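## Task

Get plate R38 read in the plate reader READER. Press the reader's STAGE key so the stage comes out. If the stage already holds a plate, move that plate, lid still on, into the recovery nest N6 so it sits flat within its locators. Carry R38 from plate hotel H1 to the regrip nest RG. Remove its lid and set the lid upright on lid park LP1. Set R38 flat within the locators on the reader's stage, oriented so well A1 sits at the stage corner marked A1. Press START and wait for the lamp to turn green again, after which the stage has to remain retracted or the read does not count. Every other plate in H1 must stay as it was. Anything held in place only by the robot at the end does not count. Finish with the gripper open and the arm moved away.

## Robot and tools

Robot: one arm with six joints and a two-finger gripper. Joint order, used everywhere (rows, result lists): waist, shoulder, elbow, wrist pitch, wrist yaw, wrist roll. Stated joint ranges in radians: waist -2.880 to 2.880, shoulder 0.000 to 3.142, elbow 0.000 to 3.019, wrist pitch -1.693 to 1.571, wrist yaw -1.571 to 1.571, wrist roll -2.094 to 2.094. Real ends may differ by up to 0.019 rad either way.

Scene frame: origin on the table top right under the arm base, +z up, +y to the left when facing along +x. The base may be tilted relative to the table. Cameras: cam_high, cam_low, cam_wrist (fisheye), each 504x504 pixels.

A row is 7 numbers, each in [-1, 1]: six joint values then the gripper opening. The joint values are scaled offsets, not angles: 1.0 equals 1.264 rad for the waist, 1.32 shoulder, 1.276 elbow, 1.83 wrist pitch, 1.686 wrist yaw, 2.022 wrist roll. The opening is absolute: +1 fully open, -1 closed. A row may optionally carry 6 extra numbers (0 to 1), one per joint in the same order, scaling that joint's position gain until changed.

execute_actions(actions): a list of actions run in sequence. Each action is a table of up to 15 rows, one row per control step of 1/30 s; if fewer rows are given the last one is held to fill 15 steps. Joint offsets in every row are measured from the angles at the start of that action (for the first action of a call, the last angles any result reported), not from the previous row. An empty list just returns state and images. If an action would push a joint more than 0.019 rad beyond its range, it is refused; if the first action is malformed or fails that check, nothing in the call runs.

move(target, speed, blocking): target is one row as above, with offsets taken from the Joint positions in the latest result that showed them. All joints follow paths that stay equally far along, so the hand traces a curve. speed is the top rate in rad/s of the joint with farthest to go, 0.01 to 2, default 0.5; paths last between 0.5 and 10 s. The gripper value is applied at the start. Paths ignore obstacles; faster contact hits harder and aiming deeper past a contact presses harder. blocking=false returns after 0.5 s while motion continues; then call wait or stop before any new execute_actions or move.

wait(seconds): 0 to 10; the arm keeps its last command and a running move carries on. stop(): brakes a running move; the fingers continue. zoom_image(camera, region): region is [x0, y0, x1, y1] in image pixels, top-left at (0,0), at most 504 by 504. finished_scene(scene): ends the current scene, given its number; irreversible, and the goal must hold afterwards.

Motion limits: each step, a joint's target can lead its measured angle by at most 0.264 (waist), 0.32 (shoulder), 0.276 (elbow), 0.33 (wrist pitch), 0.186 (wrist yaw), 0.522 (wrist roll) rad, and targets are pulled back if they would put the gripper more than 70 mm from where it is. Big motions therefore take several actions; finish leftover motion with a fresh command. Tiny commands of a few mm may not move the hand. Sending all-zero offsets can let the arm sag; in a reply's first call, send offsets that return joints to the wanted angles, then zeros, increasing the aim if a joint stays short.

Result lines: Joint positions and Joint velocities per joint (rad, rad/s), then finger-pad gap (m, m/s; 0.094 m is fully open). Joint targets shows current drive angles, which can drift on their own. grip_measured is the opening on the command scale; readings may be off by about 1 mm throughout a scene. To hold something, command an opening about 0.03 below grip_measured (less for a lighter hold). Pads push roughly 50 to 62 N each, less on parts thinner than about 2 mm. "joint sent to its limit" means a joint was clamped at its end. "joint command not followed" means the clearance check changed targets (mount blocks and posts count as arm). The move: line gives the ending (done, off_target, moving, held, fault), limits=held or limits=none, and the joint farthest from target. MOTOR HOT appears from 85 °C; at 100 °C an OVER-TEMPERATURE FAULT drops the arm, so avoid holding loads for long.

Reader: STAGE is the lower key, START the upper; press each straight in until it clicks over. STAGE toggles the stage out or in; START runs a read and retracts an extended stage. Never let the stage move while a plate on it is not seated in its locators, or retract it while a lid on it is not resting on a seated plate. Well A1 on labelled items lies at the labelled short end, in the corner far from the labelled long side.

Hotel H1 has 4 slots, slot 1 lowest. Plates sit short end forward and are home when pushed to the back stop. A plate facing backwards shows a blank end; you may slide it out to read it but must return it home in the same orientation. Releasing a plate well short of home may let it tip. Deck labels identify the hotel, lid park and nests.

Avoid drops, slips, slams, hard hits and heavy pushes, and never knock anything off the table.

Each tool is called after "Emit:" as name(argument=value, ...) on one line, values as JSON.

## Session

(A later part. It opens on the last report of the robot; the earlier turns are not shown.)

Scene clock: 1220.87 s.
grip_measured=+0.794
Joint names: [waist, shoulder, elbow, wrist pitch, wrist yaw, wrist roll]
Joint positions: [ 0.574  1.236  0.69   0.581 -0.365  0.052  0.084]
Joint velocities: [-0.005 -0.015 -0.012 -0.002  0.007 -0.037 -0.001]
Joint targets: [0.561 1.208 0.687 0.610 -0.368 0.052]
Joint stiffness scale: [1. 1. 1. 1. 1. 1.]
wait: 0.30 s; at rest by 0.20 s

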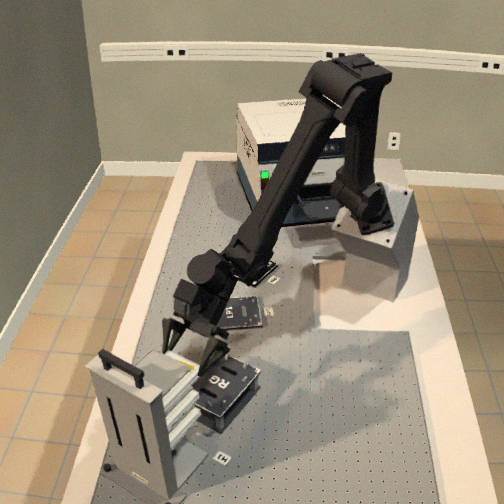

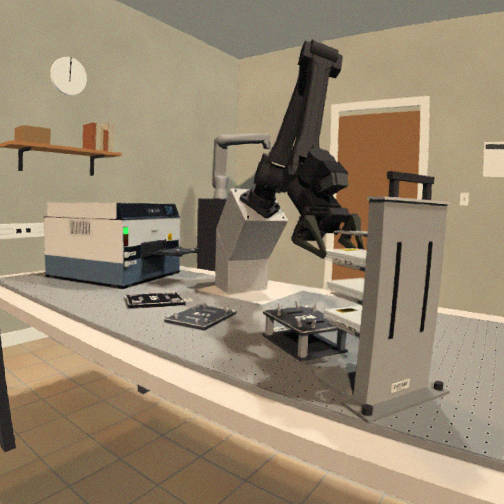

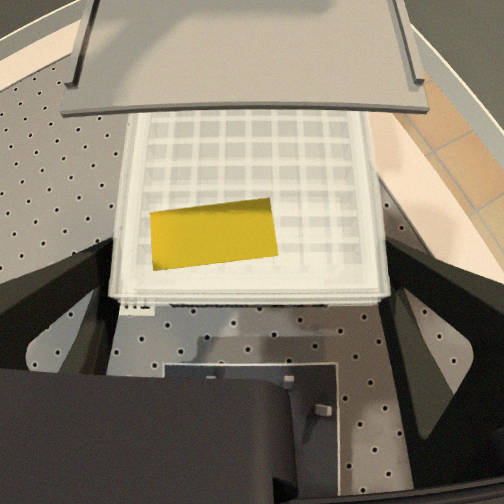

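Emit:
execute_actions(actions=[[[-0.0105,-0.0225,-0.0031,0.0166,-0.0019,0,0.765],[-0.0110,-0.0245,-0.0051,0.0180,-0.0023,0,0.765],[-0.0118,-0.0268,-0.0083,0.0198,-0.0029,0,0.765],[-0.0129,-0.0292,-0.0124,0.0219,-0.0036,0,0.765],[-0.0141,-0.0315,-0.0172,0.0243,-0.0045,0,0.765],[-0.0155,-0.0337,-0.0225,0.0268,-0.0054,0,0.765],[-0.0169,-0.0358,-0.0282,0.0294,-0.0065,0,0.765],[-0.0184,-0.0378,-0.0339,0.0320,-0.0075,0,0.765],[-0.0198,-0.0397,-0.0395,0.0345,-0.0085,0,0.765],[-0.0212,-0.0414,-0.0448,0.0369,-0.0095,0,0.765],[-0.0224,-0.0429,-0.0497,0.0390,-0.0103,0,0.765],[-0.0235,-0.0441,-0.0538,0.0408,-0.0111,0,0.765],[-0.0243,-0.0450,-0.0569,0.0422,-0.0117,0,0.765],[-0.0248,-0.0456,-0.0590,0.0431,-0.0120,0,0.765],[-0.0250,-0.0458,-0.0597,0.0434,-0.0122,0,0.765]]])

Emit:
wait(seconds=0.3)

Scene clock: 1232.67 s.
grip_measured=+0.794
Joint names: [waist, shoulder, elbow, wrist pitch, wrist yaw, wrist roll]
Joint positions: [ 0.555  1.207  0.618  0.623 -0.38   0.052  0.084]
Joint velocities: [-0.034 -0.034 -0.081  0.046  0.007 -0.022 -0.   ]
Joint targets: [0.543 1.175 0.614 0.660 -0.385 0.052]
Joint stiffness scale: [1. 1. 1. 1. 1. 1.]

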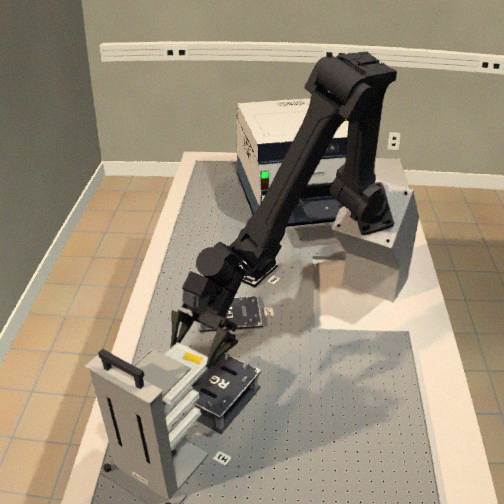

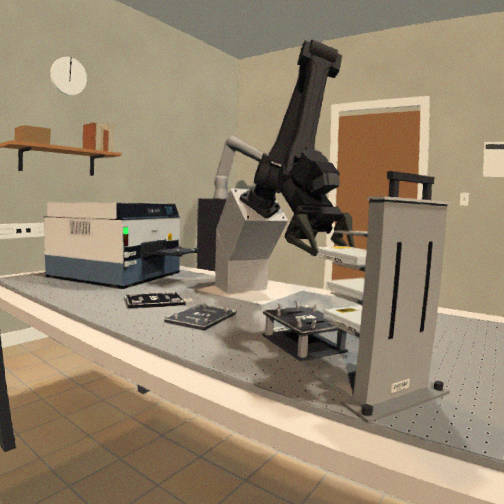

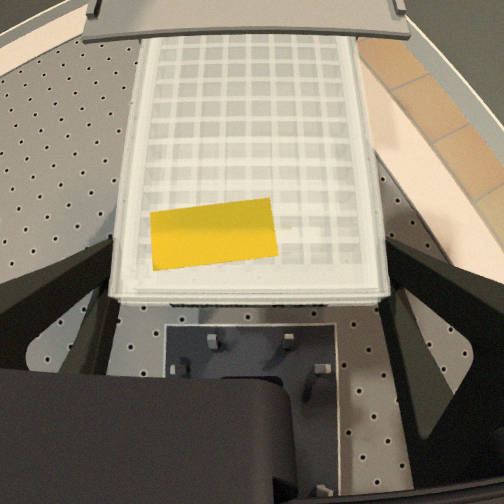

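Scene clock: 1232.97 s.
grip_measured=+0.794
Joint names: [waist, shoulder, elbow, wrist pitch, wrist yaw, wrist roll]
Joint positions: [ 0.554  1.206  0.614  0.627 -0.381  0.052  0.084]
Joint velocities: [-0.005 -0.015  0.007 -0.007  0.007 -0.037 -0.   ]
Joint targets: [0.542 1.175 0.614 0.660 -0.385 0.052]
Joint stiffness scale: [1. 1. 1. 1. 1. 1.]
wait: 0.30 s; at rest by 0.23 s

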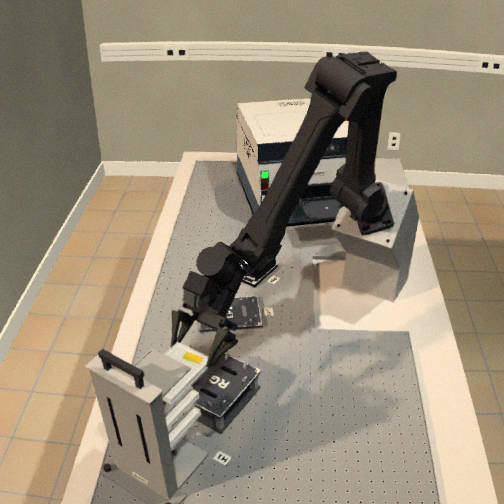

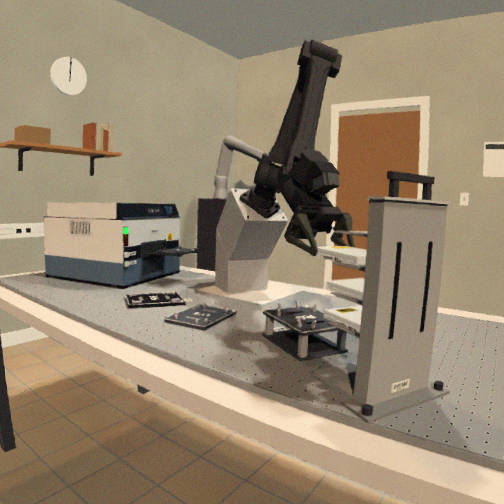

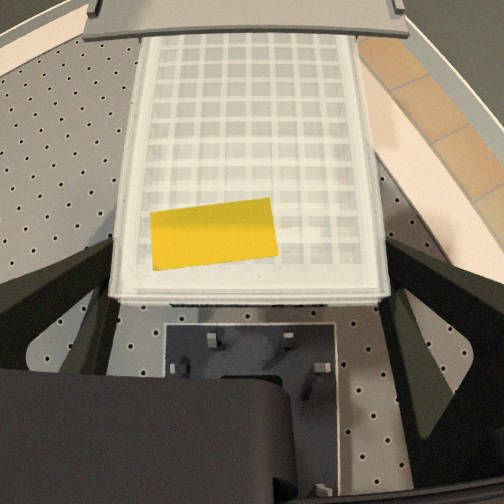

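Emit:
zoom_image(camera="cam_low", region=[270, 190, 390, 310])

Region (270, 190, 390, 310) of cam_low's 504x504 image, scaled by 4.200, with more detail than that image has.

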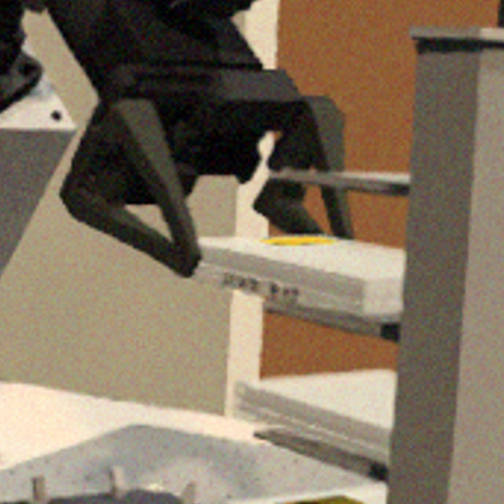

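Emit:
execute_actions(actions=[[[-0.0099,-0.0251,-0.0012,0.0196,-0.0027,0,0.765],[-0.0110,-0.0271,-0.0045,0.0222,-0.0036,0,0.765],[-0.0127,-0.0297,-0.0096,0.0253,-0.0050,0,0.765],[-0.0149,-0.0322,-0.0161,0.0295,-0.0068,0,0.765],[-0.0175,-0.0352,-0.0238,0.0337,-0.0089,0,0.765],[-0.0204,-0.0381,-0.0323,0.0384,-0.0112,0,0.765],[-0.0235,-0.0410,-0.0414,0.0437,-0.0137,0,0.765],[-0.0265,-0.0439,-0.0505,0.0484,-0.0161,0,0.765],[-0.0296,-0.0465,-0.0596,0.0531,-0.0186,0,0.765],[-0.0325,-0.0491,-0.0681,0.0578,-0.0209,0,0.765],[-0.0351,-0.0514,-0.0758,0.0620,-0.0230,0,0.765],[-0.0373,-0.0530,-0.0823,0.0654,-0.0248,0,0.765],[-0.0390,-0.0546,-0.0874,0.0680,-0.0262,0,0.765],[-0.0401,-0.0556,-0.0907,0.0698,-0.0271,0,0.765],[-0.0405,-0.0559,-0.0919,0.0704,-0.0274,0,0.765]]])

Emit:
wait(seconds=0.3)

Scene clock: 1253.47 s.
grip_measured=+0.794
Joint names: [waist, shoulder, elbow, wrist pitch, wrist yaw, wrist roll]
Joint positions: [ 0.516  1.162  0.501  0.714 -0.422  0.052  0.084]
Joint velocities: [-0.063 -0.024 -0.178  0.085 -0.066 -0.022 -0.001]
Joint targets: [0.503 1.132 0.497 0.755 -0.427 0.052]
Joint stiffness scale: [1. 1. 1. 1. 1. 1.]

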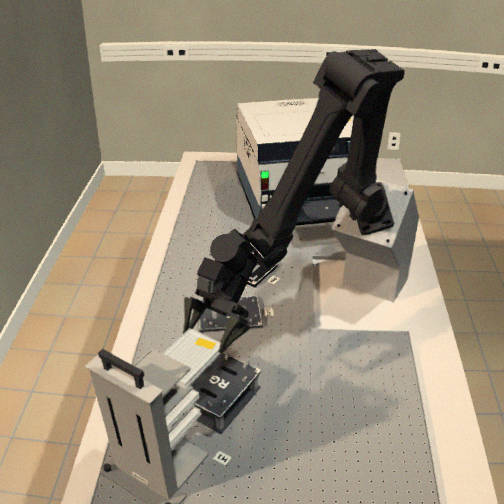

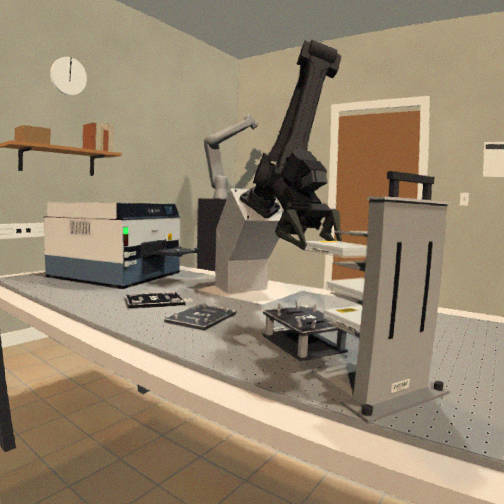

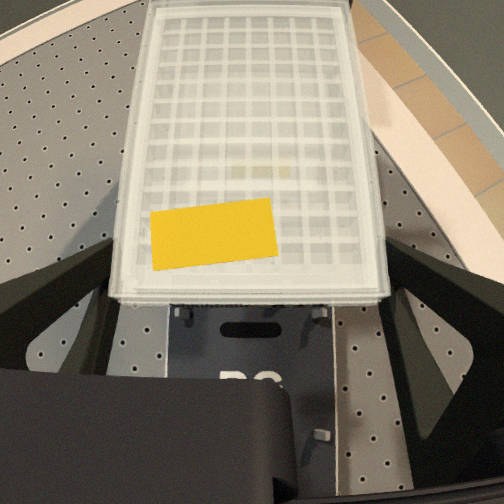

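Scene clock: 1253.77 s.
grip_measured=+0.794
Joint names: [waist, shoulder, elbow, wrist pitch, wrist yaw, wrist roll]
Joint positions: [ 0.514  1.162  0.495  0.721 -0.423  0.052  0.084]
Joint velocities: [ 0.005 -0.005 -0.012  0.012  0.037 -0.022 -0.   ]
Joint targets: [0.503 1.132 0.497 0.755 -0.427 0.052]
Joint stiffness scale: [1. 1. 1. 1. 1. 1.]
wait: 0.30 s; no rest

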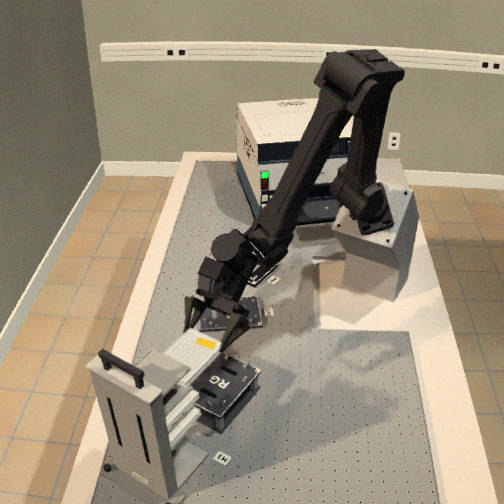

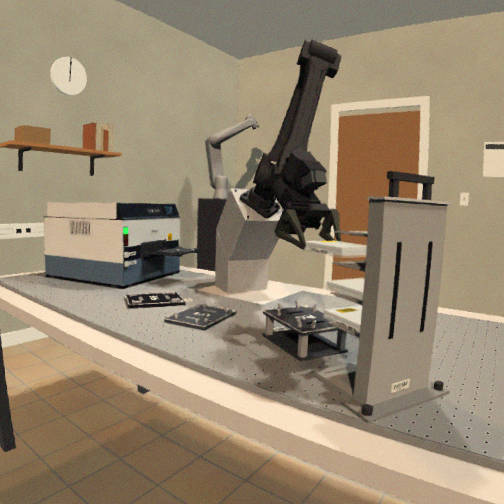

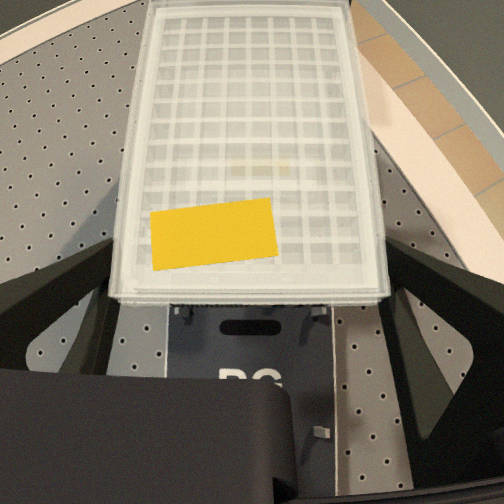

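Emit:
zoom_image(camera="cam_low", region=[270, 190, 390, 310])

Region (270, 190, 390, 310) of cam_low's 504x504 image, scaled by 4.200, with more detail than that image has.

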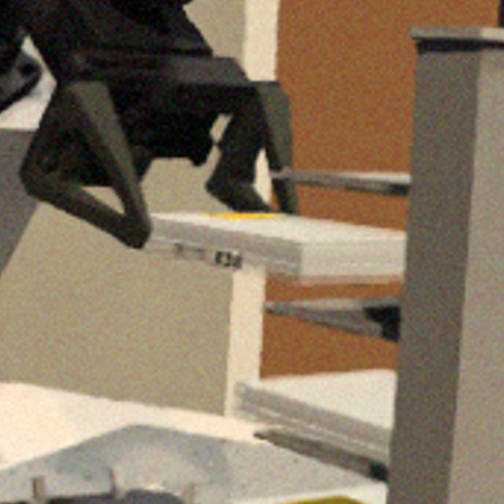

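Emit:
execute_actions(actions=[[[-0.0093,-0.0233,0.0002,0.0200,-0.0029,0,0.765],[-0.0110,-0.0240,-0.0038,0.0228,-0.0041,0,0.765],[-0.0136,-0.0249,-0.0099,0.0268,-0.0061,0,0.765],[-0.0170,-0.0259,-0.0178,0.0317,-0.0087,0,0.765],[-0.0210,-0.0270,-0.0271,0.0372,-0.0117,0,0.765],[-0.0253,-0.0281,-0.0374,0.0432,-0.0150,0,0.765],[-0.0300,-0.0292,-0.0482,0.0495,-0.0186,0,0.765],[-0.0347,-0.0302,-0.0593,0.0558,-0.0221,0,0.765],[-0.0394,-0.0311,-0.0701,0.0620,-0.0257,0,0.765],[-0.0437,-0.0319,-0.0804,0.0678,-0.0290,0,0.765],[-0.0477,-0.0326,-0.0897,0.0730,-0.0320,0,0.765],[-0.0511,-0.0331,-0.0976,0.0773,-0.0346,0,0.765],[-0.0537,-0.0334,-0.1037,0.0807,-0.0366,0,0.765],[-0.0554,-0.0336,-0.1077,0.0829,-0.0378,0,0.765],[-0.0560,-0.0337,-0.1091,0.0836,-0.0383,0,0.765]]])

Emit:
wait(seconds=0.4)

Scene clock: 1278.10 s.
grip_measured=+0.794
Joint names: [waist, shoulder, elbow, wrist pitch, wrist yaw, wrist roll]
Joint positions: [ 0.456  1.146  0.36   0.83  -0.482  0.052  0.084]
Joint velocities: [-0.093 -0.015 -0.198  0.1   -0.051 -0.066 -0.   ]
Joint targets: [0.443 1.117 0.356 0.874 -0.488 0.052]
Joint stiffness scale: [1. 1. 1. 1. 1. 1.]

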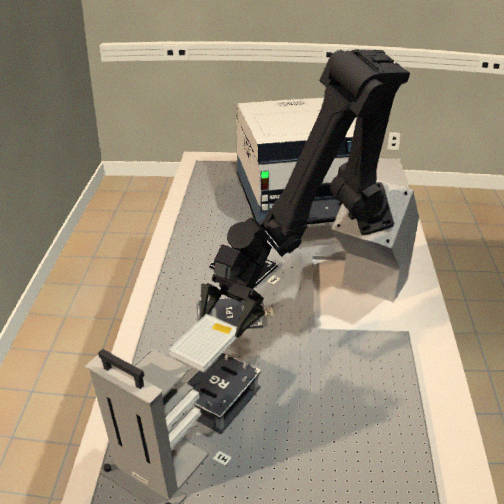

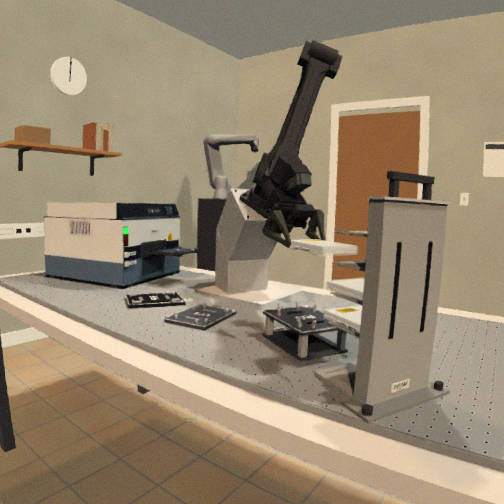

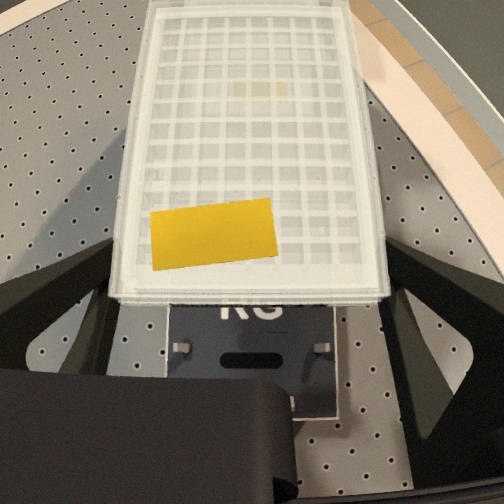

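Scene clock: 1278.50 s.
grip_measured=+0.794
Joint names: [waist, shoulder, elbow, wrist pitch, wrist yaw, wrist roll]
Joint positions: [ 0.453  1.144  0.352  0.84  -0.483  0.052  0.084]
Joint velocities: [ 0.005  0.005 -0.007 -0.007  0.022  0.081  0.001]
Joint targets: [0.443 1.117 0.356 0.874 -0.488 0.052]
Joint stiffness scale: [1. 1. 1. 1. 1. 1.]
wait: 0.40 s; at rest by 0.33 s

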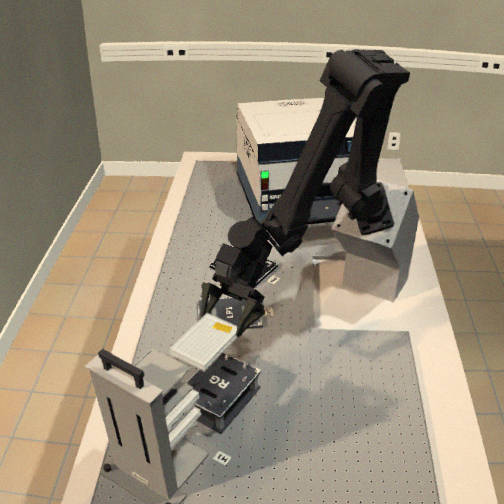

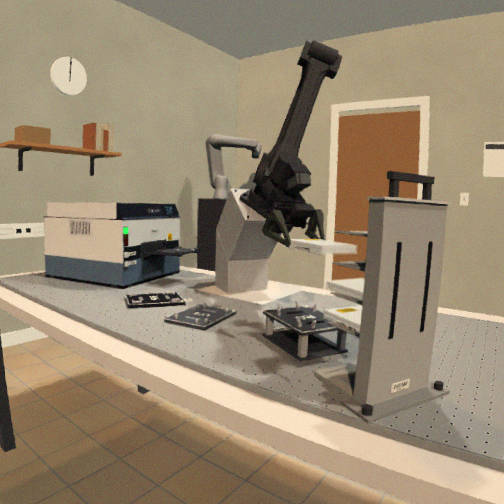

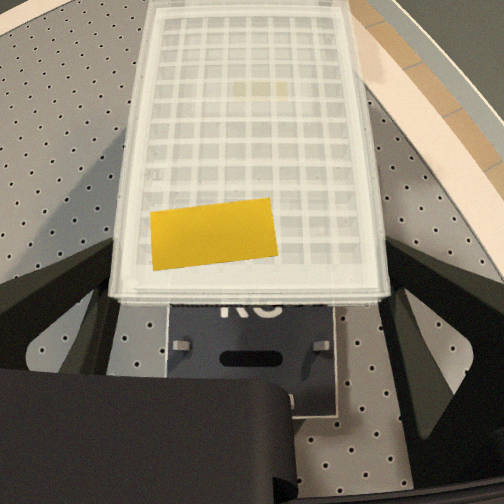

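Emit:
move(target=[0.0672,0.4682,0.0408,0.3301,0.0439,0,0.765], speed=0.5)

Scene clock: 1284.00 s.
grip_measured=+0.794
Joint names: [waist, shoulder, elbow, wrist pitch, wrist yaw, wrist roll]
Joint positions: [ 0.527  1.751  0.399  1.41  -0.414  0.052  0.084]
Joint velocities: [-0.005  0.005 -0.012 -0.002  0.037 -0.081 -0.   ]
Joint targets: [0.538 1.762 0.404 1.444 -0.409 0.052]
Joint stiffness scale: [1. 1. 1. 1. 1. 1.]
move: off_target; limits=none; farthest joint: the wrist pitch, 0.034 radians from its target (0.604 radians at the start)

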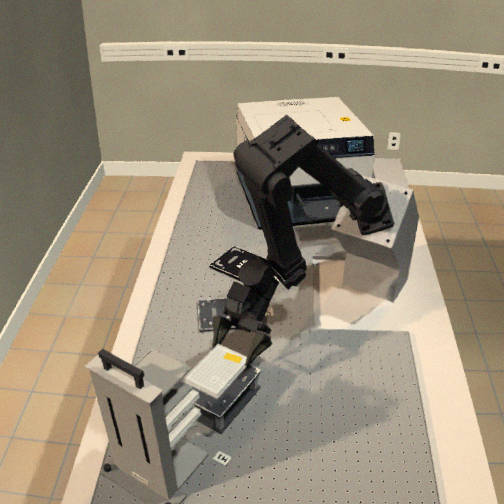

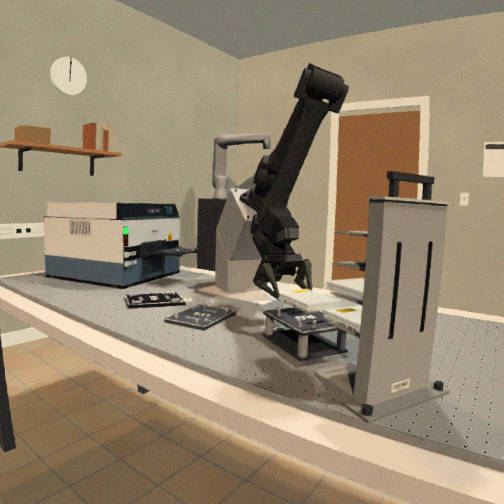

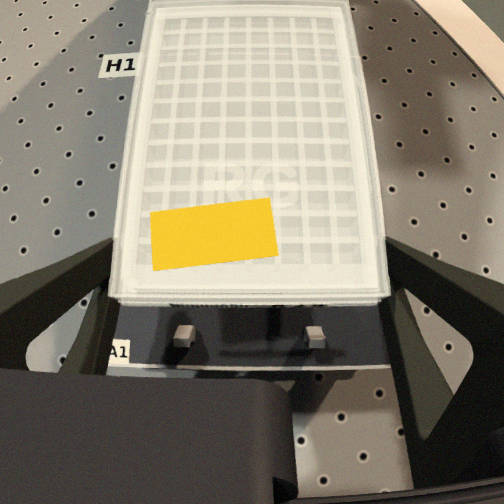

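Emit:
zoom_image(camera="cam_wrist", region=[90, 260, 410, 400])

Region (90, 260, 410, 400) of cam_wrist's 504x504 image, scaled by 1.575, with more detail than that image has; it fills the top 220 rows of this view, and the rest is white.

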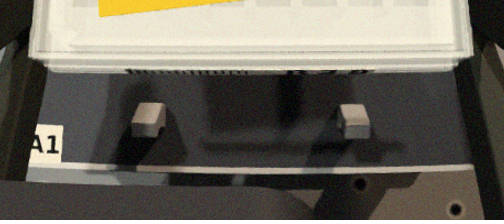

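Emit:
zoom_image(camera="cam_wrist", region=[100, 280, 220, 380])

Emit:
zoom_image(camera="cam_wrist", region=[280, 280, 400, 380])

Region (100, 280, 220, 380) of cam_wrist's 504x504 image, scaled by 4.200, with more detail than that image has.

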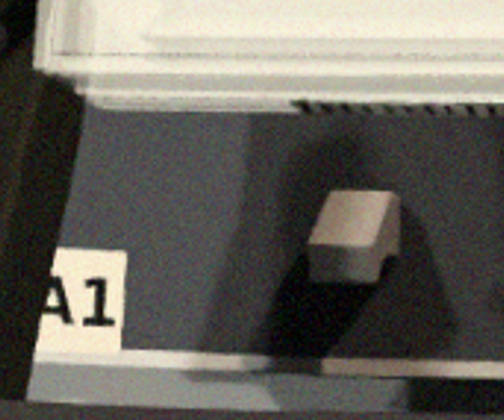

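Region (280, 280, 400, 380) of cam_wrist's 504x504 image, scaled by 4.200, with more detail than that image has.

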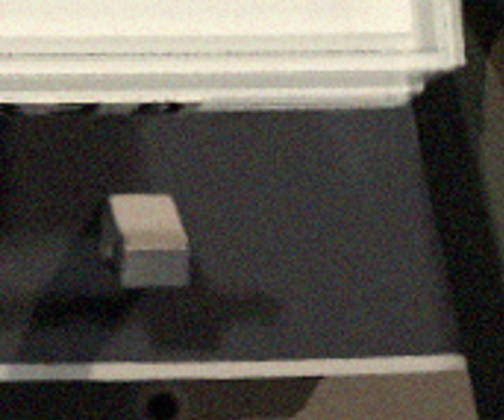

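Emit:
zoom_image(camera="cam_wrist", region=[280, 360, 420, 500])

Region (280, 360, 420, 500) of cam_wrist's 504x504 image, scaled by 3.600, with more detail than that image has.

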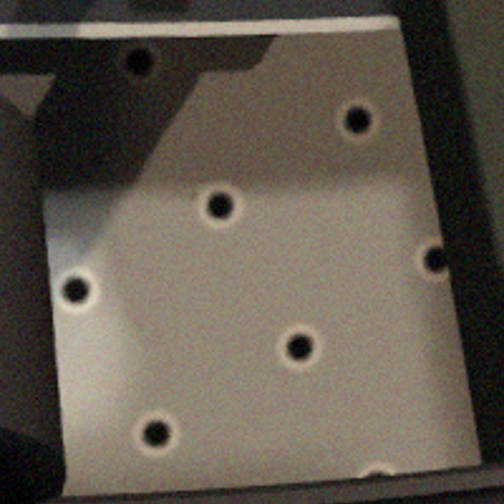

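Emit:
execute_actions(actions=[[[0.0088,0.0088,0.0041,0.0187,0.0031,0,0.765],[0.0091,0.0102,0.0046,0.0191,0.0033,0,0.765],[0.0096,0.0123,0.0054,0.0197,0.0037,0,0.765],[0.0102,0.0150,0.0064,0.0204,0.0042,0,0.765],[0.0109,0.0182,0.0075,0.0212,0.0048,0,0.765],[0.0117,0.0217,0.0088,0.0222,0.0055,0,0.765],[0.0125,0.0255,0.0102,0.0231,0.0062,0,0.765],[0.0133,0.0293,0.0116,0.0242,0.0069,0,0.765],[0.0141,0.0331,0.0130,0.0251,0.0076,0,0.765],[0.0149,0.0366,0.0143,0.0261,0.0083,0,0.765],[0.0156,0.0398,0.0154,0.0269,0.0089,0,0.765],[0.0162,0.0425,0.0164,0.0276,0.0094,0,0.765],[0.0167,0.0446,0.0172,0.0282,0.0098,0,0.765],[0.0170,0.0460,0.0177,0.0286,0.0100,0,0.765],[0.0171,0.0465,0.0179,0.0287,0.0101,0,0.765]]])

Emit:
wait(seconds=0.4)

Scene clock: 1369.07 s.
grip_measured=+0.794
Joint names: [waist, shoulder, elbow, wrist pitch, wrist yaw, wrist roll]
Joint positions: [ 0.536  1.787  0.416  1.427 -0.402  0.052  0.084]
Joint velocities: [ 0.015  0.103 -0.007  0.007 -0.007 -0.022 -0.   ]
Joint targets: [0.549 1.812 0.422 1.463 -0.397 0.052]
Joint stiffness scale: [1. 1. 1. 1. 1. 1.]

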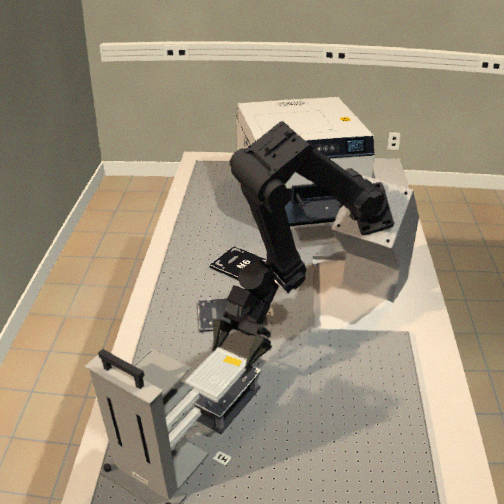

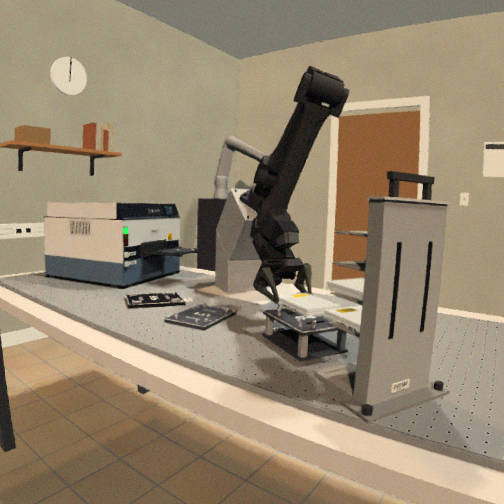

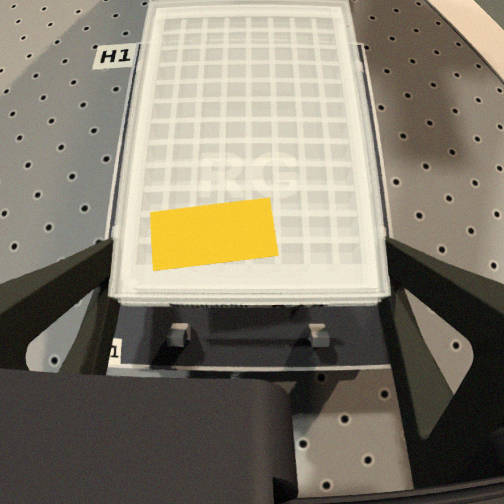

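Scene clock: 1369.47 s.
grip_measured=+0.794
Joint names: [waist, shoulder, elbow, wrist pitch, wrist yaw, wrist roll]
Joint positions: [ 0.537  1.792  0.417  1.428 -0.401  0.052  0.084]
Joint velocities: [ 0.005 -0.005 -0.002 -0.002 -0.022 -0.081 -0.   ]
Joint targets: [0.549 1.812 0.422 1.463 -0.397 0.052]
Joint stiffness scale: [1. 1. 1. 1. 1. 1.]
wait: 0.40 s; at rest by 0.23 s

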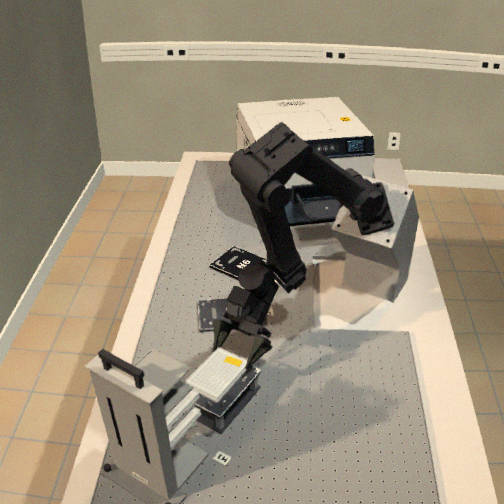

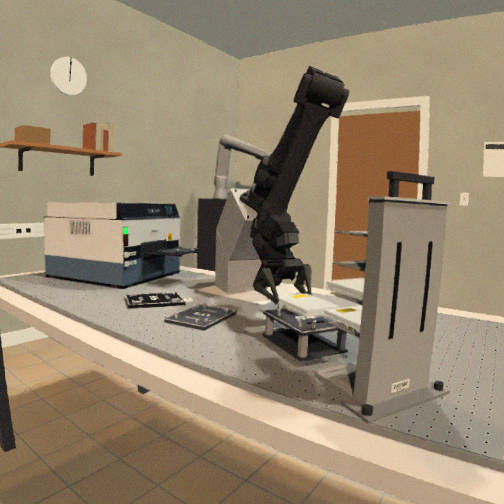

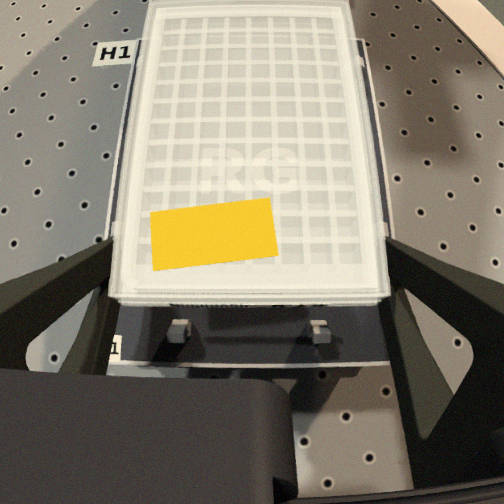

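Emit:
zoom_image(camera="cam_wrist", region=[140, 290, 220, 370])

Emit:
zoom_image(camera="cam_wrist", region=[280, 290, 360, 370])

Region (140, 290, 220, 370) of cam_wrist's 504x504 image, scaled by 6.300, with more detail than that image has.

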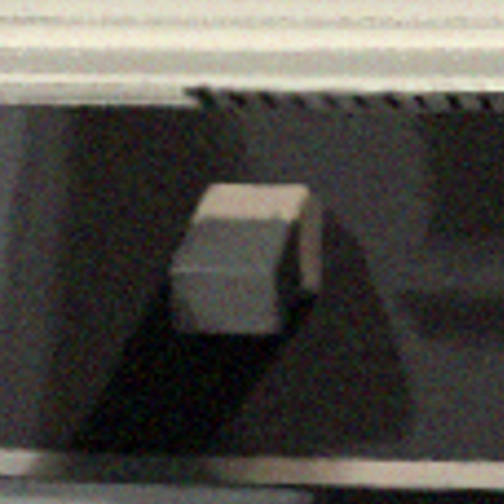

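Region (280, 290, 360, 370) of cam_wrist's 504x504 image, scaled by 6.300, with more detail than that image has.

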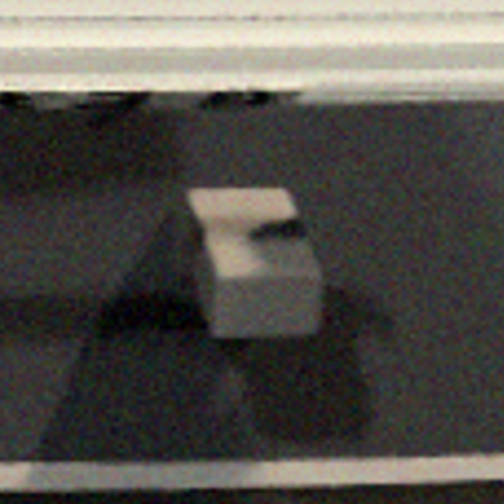

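Emit:
zoom_image(camera="cam_wrist", region=[100, 0, 200, 100])

Emit:
zoom_image(camera="cam_wrist", region=[300, 0, 400, 100])

Region (100, 0, 200, 100) of cam_wrist's 504x504 image, scaled by 5.040, with more detail than that image has.

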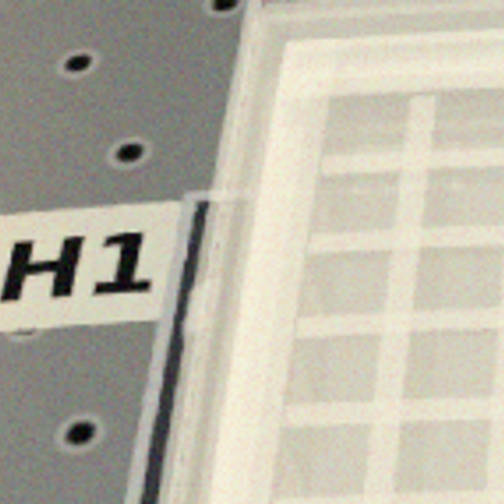

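Region (300, 0, 400, 100) of cam_wrist's 504x504 image, scaled by 5.040, with more detail than that image has.

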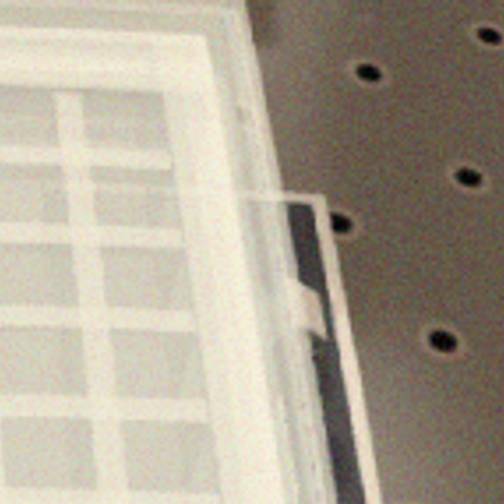

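Emit:
execute_actions(actions=[[[0.0096,0.0165,0.0041,0.0192,0.0025,0.0040,0.765],[0.0098,0.0185,0.0046,0.0196,0.0027,0.0042,0.765],[0.0102,0.0210,0.0054,0.0201,0.0031,0.0044,0.765],[0.0107,0.0238,0.0064,0.0208,0.0035,0.0046,0.765],[0.0113,0.0269,0.0076,0.0216,0.0041,0.0049,0.765],[0.0120,0.0301,0.0089,0.0224,0.0047,0.0052,0.765],[0.0127,0.0334,0.0103,0.0234,0.0053,0.0055,0.765],[0.0133,0.0366,0.0117,0.0243,0.0059,0.0059,0.765],[0.0140,0.0397,0.0131,0.0253,0.0065,0.0062,0.765],[0.0147,0.0425,0.0144,0.0261,0.0071,0.0065,0.765],[0.0153,0.0449,0.0156,0.0269,0.0077,0.0068,0.765],[0.0158,0.0467,0.0166,0.0276,0.0081,0.0070,0.765],[0.0162,0.0479,0.0174,0.0281,0.0085,0.0072,0.765],[0.0164,0.0483,0.0179,0.0285,0.0087,0.0074,0.765],[0.0165,0.0483,0.0181,0.0286,0.0088,0.0074,0.765]]])

Emit:
wait(seconds=0.4)

Scene clock: 1424.97 s.
grip_measured=+0.794
Joint names: [waist, shoulder, elbow, wrist pitch, wrist yaw, wrist roll]
Joint positions: [ 0.545  1.834  0.434  1.444 -0.391  0.055  0.084]
Joint velocities: [ 0.005  0.044 -0.007 -0.002 -0.022  0.007 -0.001]
Joint targets: [0.558 1.856 0.440 1.480 -0.387 0.067]
Joint stiffness scale: [1. 1. 1. 1. 1. 1.]

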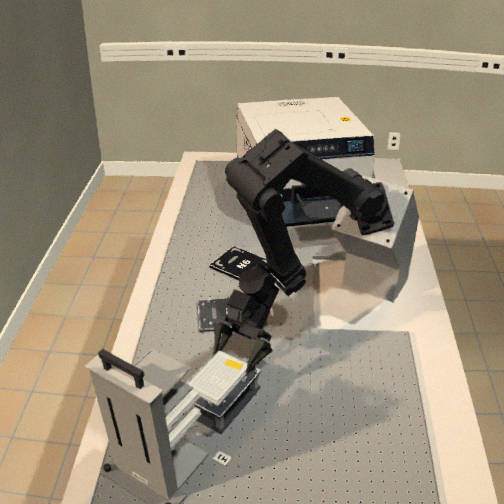

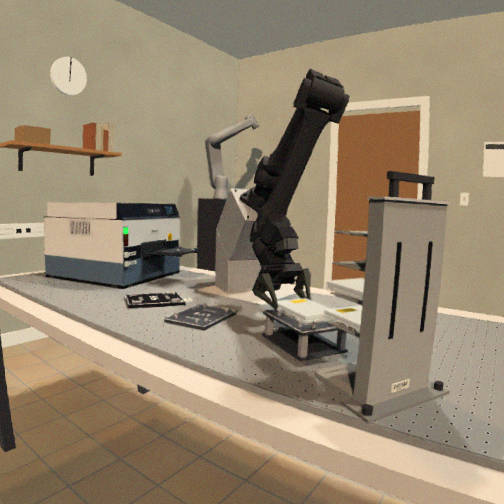

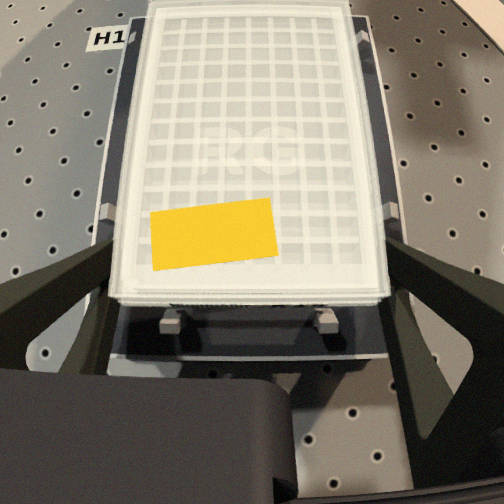

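Scene clock: 1425.37 s.
grip_measured=+0.794
Joint names: [waist, shoulder, elbow, wrist pitch, wrist yaw, wrist roll]
Joint positions: [ 0.546  1.835  0.435  1.446 -0.391  0.057  0.084]
Joint velocities: [-0.005 -0.015 -0.007 -0.002 -0.022 -0.081 -0.   ]
Joint targets: [0.558 1.856 0.440 1.481 -0.387 0.067]
Joint stiffness scale: [1. 1. 1. 1. 1. 1.]
wait: 0.40 s; at rest by 0.27 s

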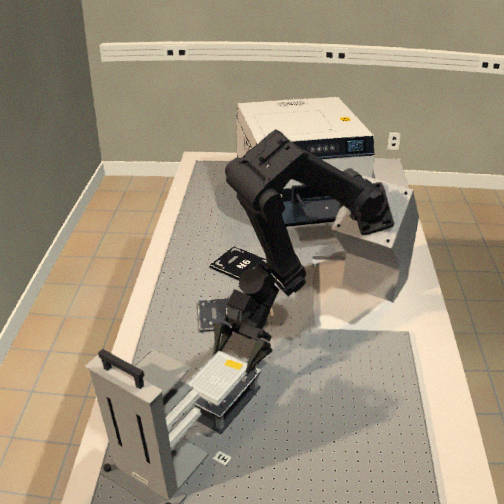

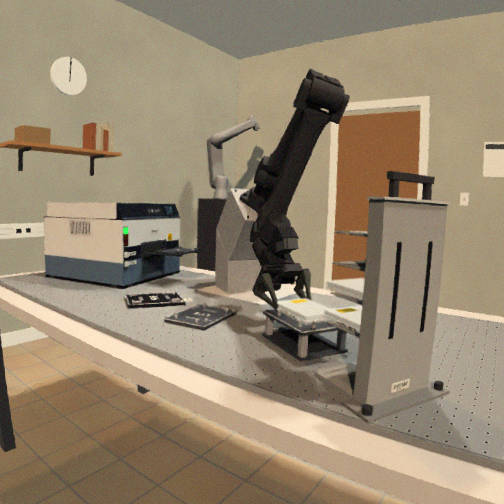

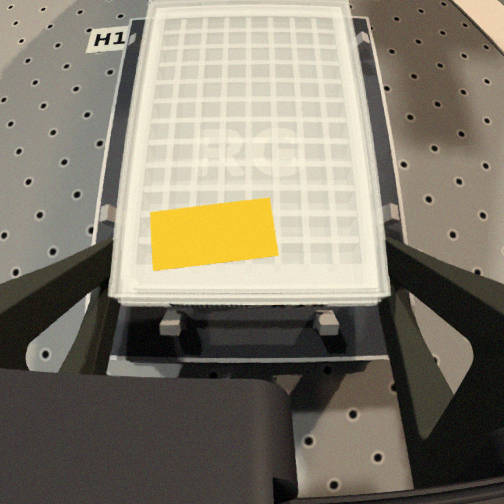

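Emit:
zoom_image(camera="cam_wrist", region=[130, 285, 210, 365])

Emit:
zoom_image(camera="cam_wrist", region=[290, 285, 370, 365])

Emit:
zoom_image(camera="cam_wrist", region=[80, 0, 420, 250])

Region (130, 285, 210, 365) of cam_wrist's 504x504 image, scaled by 6.300, with more detail than that image has.

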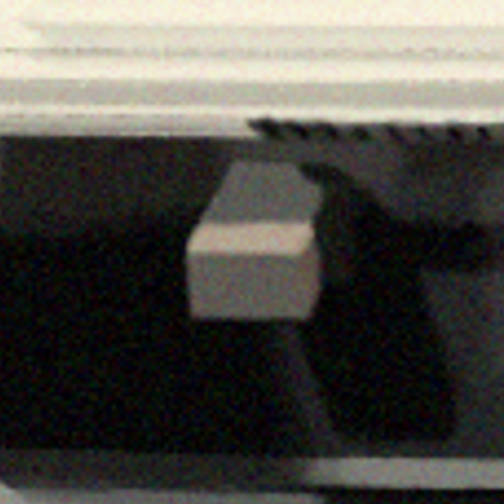

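Region (290, 285, 370, 365) of cam_wrist's 504x504 image, scaled by 6.300, with more detail than that image has.

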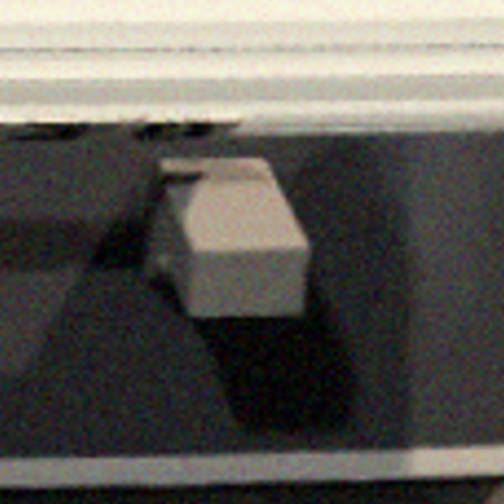

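Region (80, 0, 420, 250) of cam_wrist's 504x504 image, scaled by 1.482, with more detail than that image has; it fills the top 371 rows of this view, and the rest is white.

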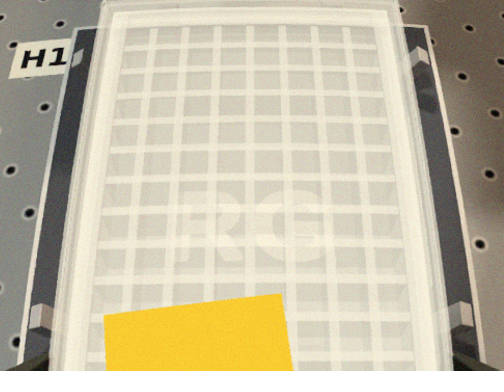

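Emit:
execute_actions(actions=[[[0.0096,0.0168,0.0041,0.0192,0.0025,0.0025,0.765],[0.0097,0.0181,0.0045,0.0195,0.0026,0.0025,0.765],[0.0100,0.0197,0.0051,0.0199,0.0028,0.0025,0.765],[0.0104,0.0216,0.0060,0.0204,0.0031,0.0025,0.765],[0.0108,0.0237,0.0070,0.0210,0.0035,0.0025,0.765],[0.0112,0.0259,0.0081,0.0217,0.0038,0.0025,0.765],[0.0117,0.0281,0.0093,0.0225,0.0042,0.0025,0.765],[0.0122,0.0303,0.0105,0.0232,0.0047,0.0025,0.765],[0.0127,0.0324,0.0117,0.0240,0.0051,0.0025,0.765],[0.0131,0.0343,0.0128,0.0247,0.0054,0.0025,0.765],[0.0135,0.0360,0.0138,0.0253,0.0058,0.0025,0.765],[0.0139,0.0373,0.0147,0.0258,0.0061,0.0025,0.765],[0.0142,0.0382,0.0153,0.0262,0.0063,0.0025,0.765],[0.0143,0.0387,0.0157,0.0265,0.0064,0.0025,0.765],[0.0144,0.0389,0.0159,0.0266,0.0065,0.0025,0.765]]])

Emit:
wait(seconds=0.4)

Scene clock: 1439.07 s.
grip_measured=+0.794
Joint names: [waist, shoulder, elbow, wrist pitch, wrist yaw, wrist roll]
Joint positions: [ 0.549  1.86   0.446  1.467 -0.386  0.057  0.084]
Joint velocities: [ 0.005  0.015  0.017  0.022  0.051  0.037 -0.   ]
Joint targets: [0.564 1.887 0.455 1.495 -0.380 0.062]
Joint stiffness scale: [1. 1. 1. 1. 1. 1.]

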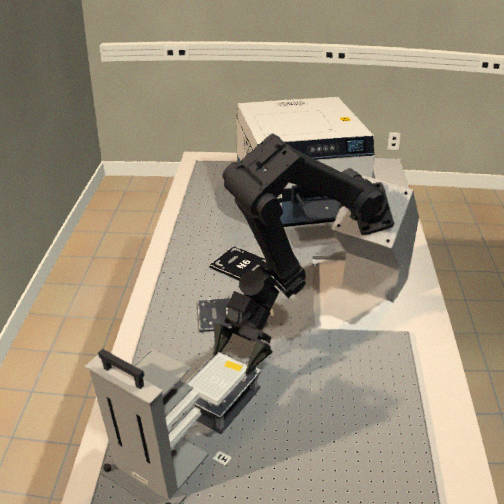

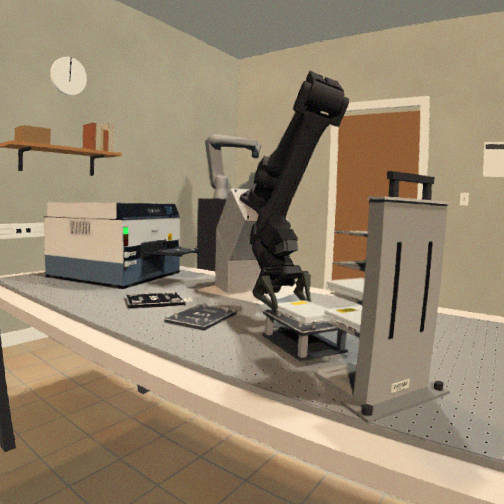

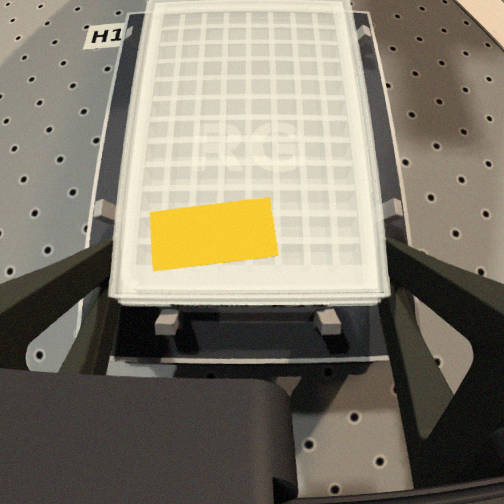

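Scene clock: 1439.47 s.
grip_measured=+0.794
Joint names: [waist, shoulder, elbow, wrist pitch, wrist yaw, wrist roll]
Joint positions: [ 0.55   1.86   0.446  1.468 -0.386  0.057  0.084]
Joint velocities: [-0.005 -0.005 -0.017 -0.012 -0.066  0.081 -0.001]
Joint targets: [0.564 1.887 0.455 1.495 -0.380 0.062]
Joint stiffness scale: [1. 1. 1. 1. 1. 1.]
wait: 0.40 s; at rest by 0.17 s

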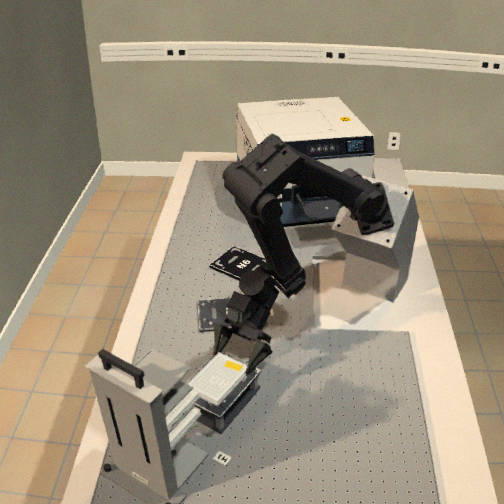

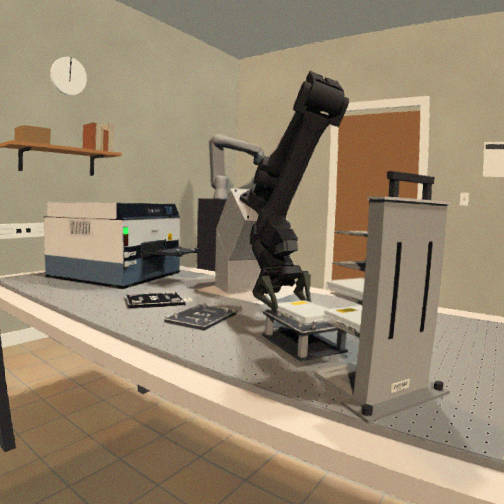

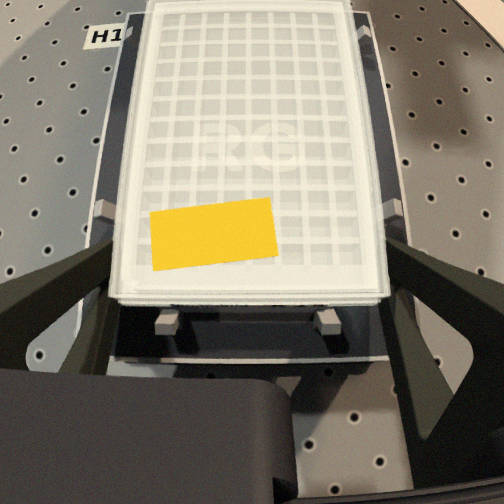

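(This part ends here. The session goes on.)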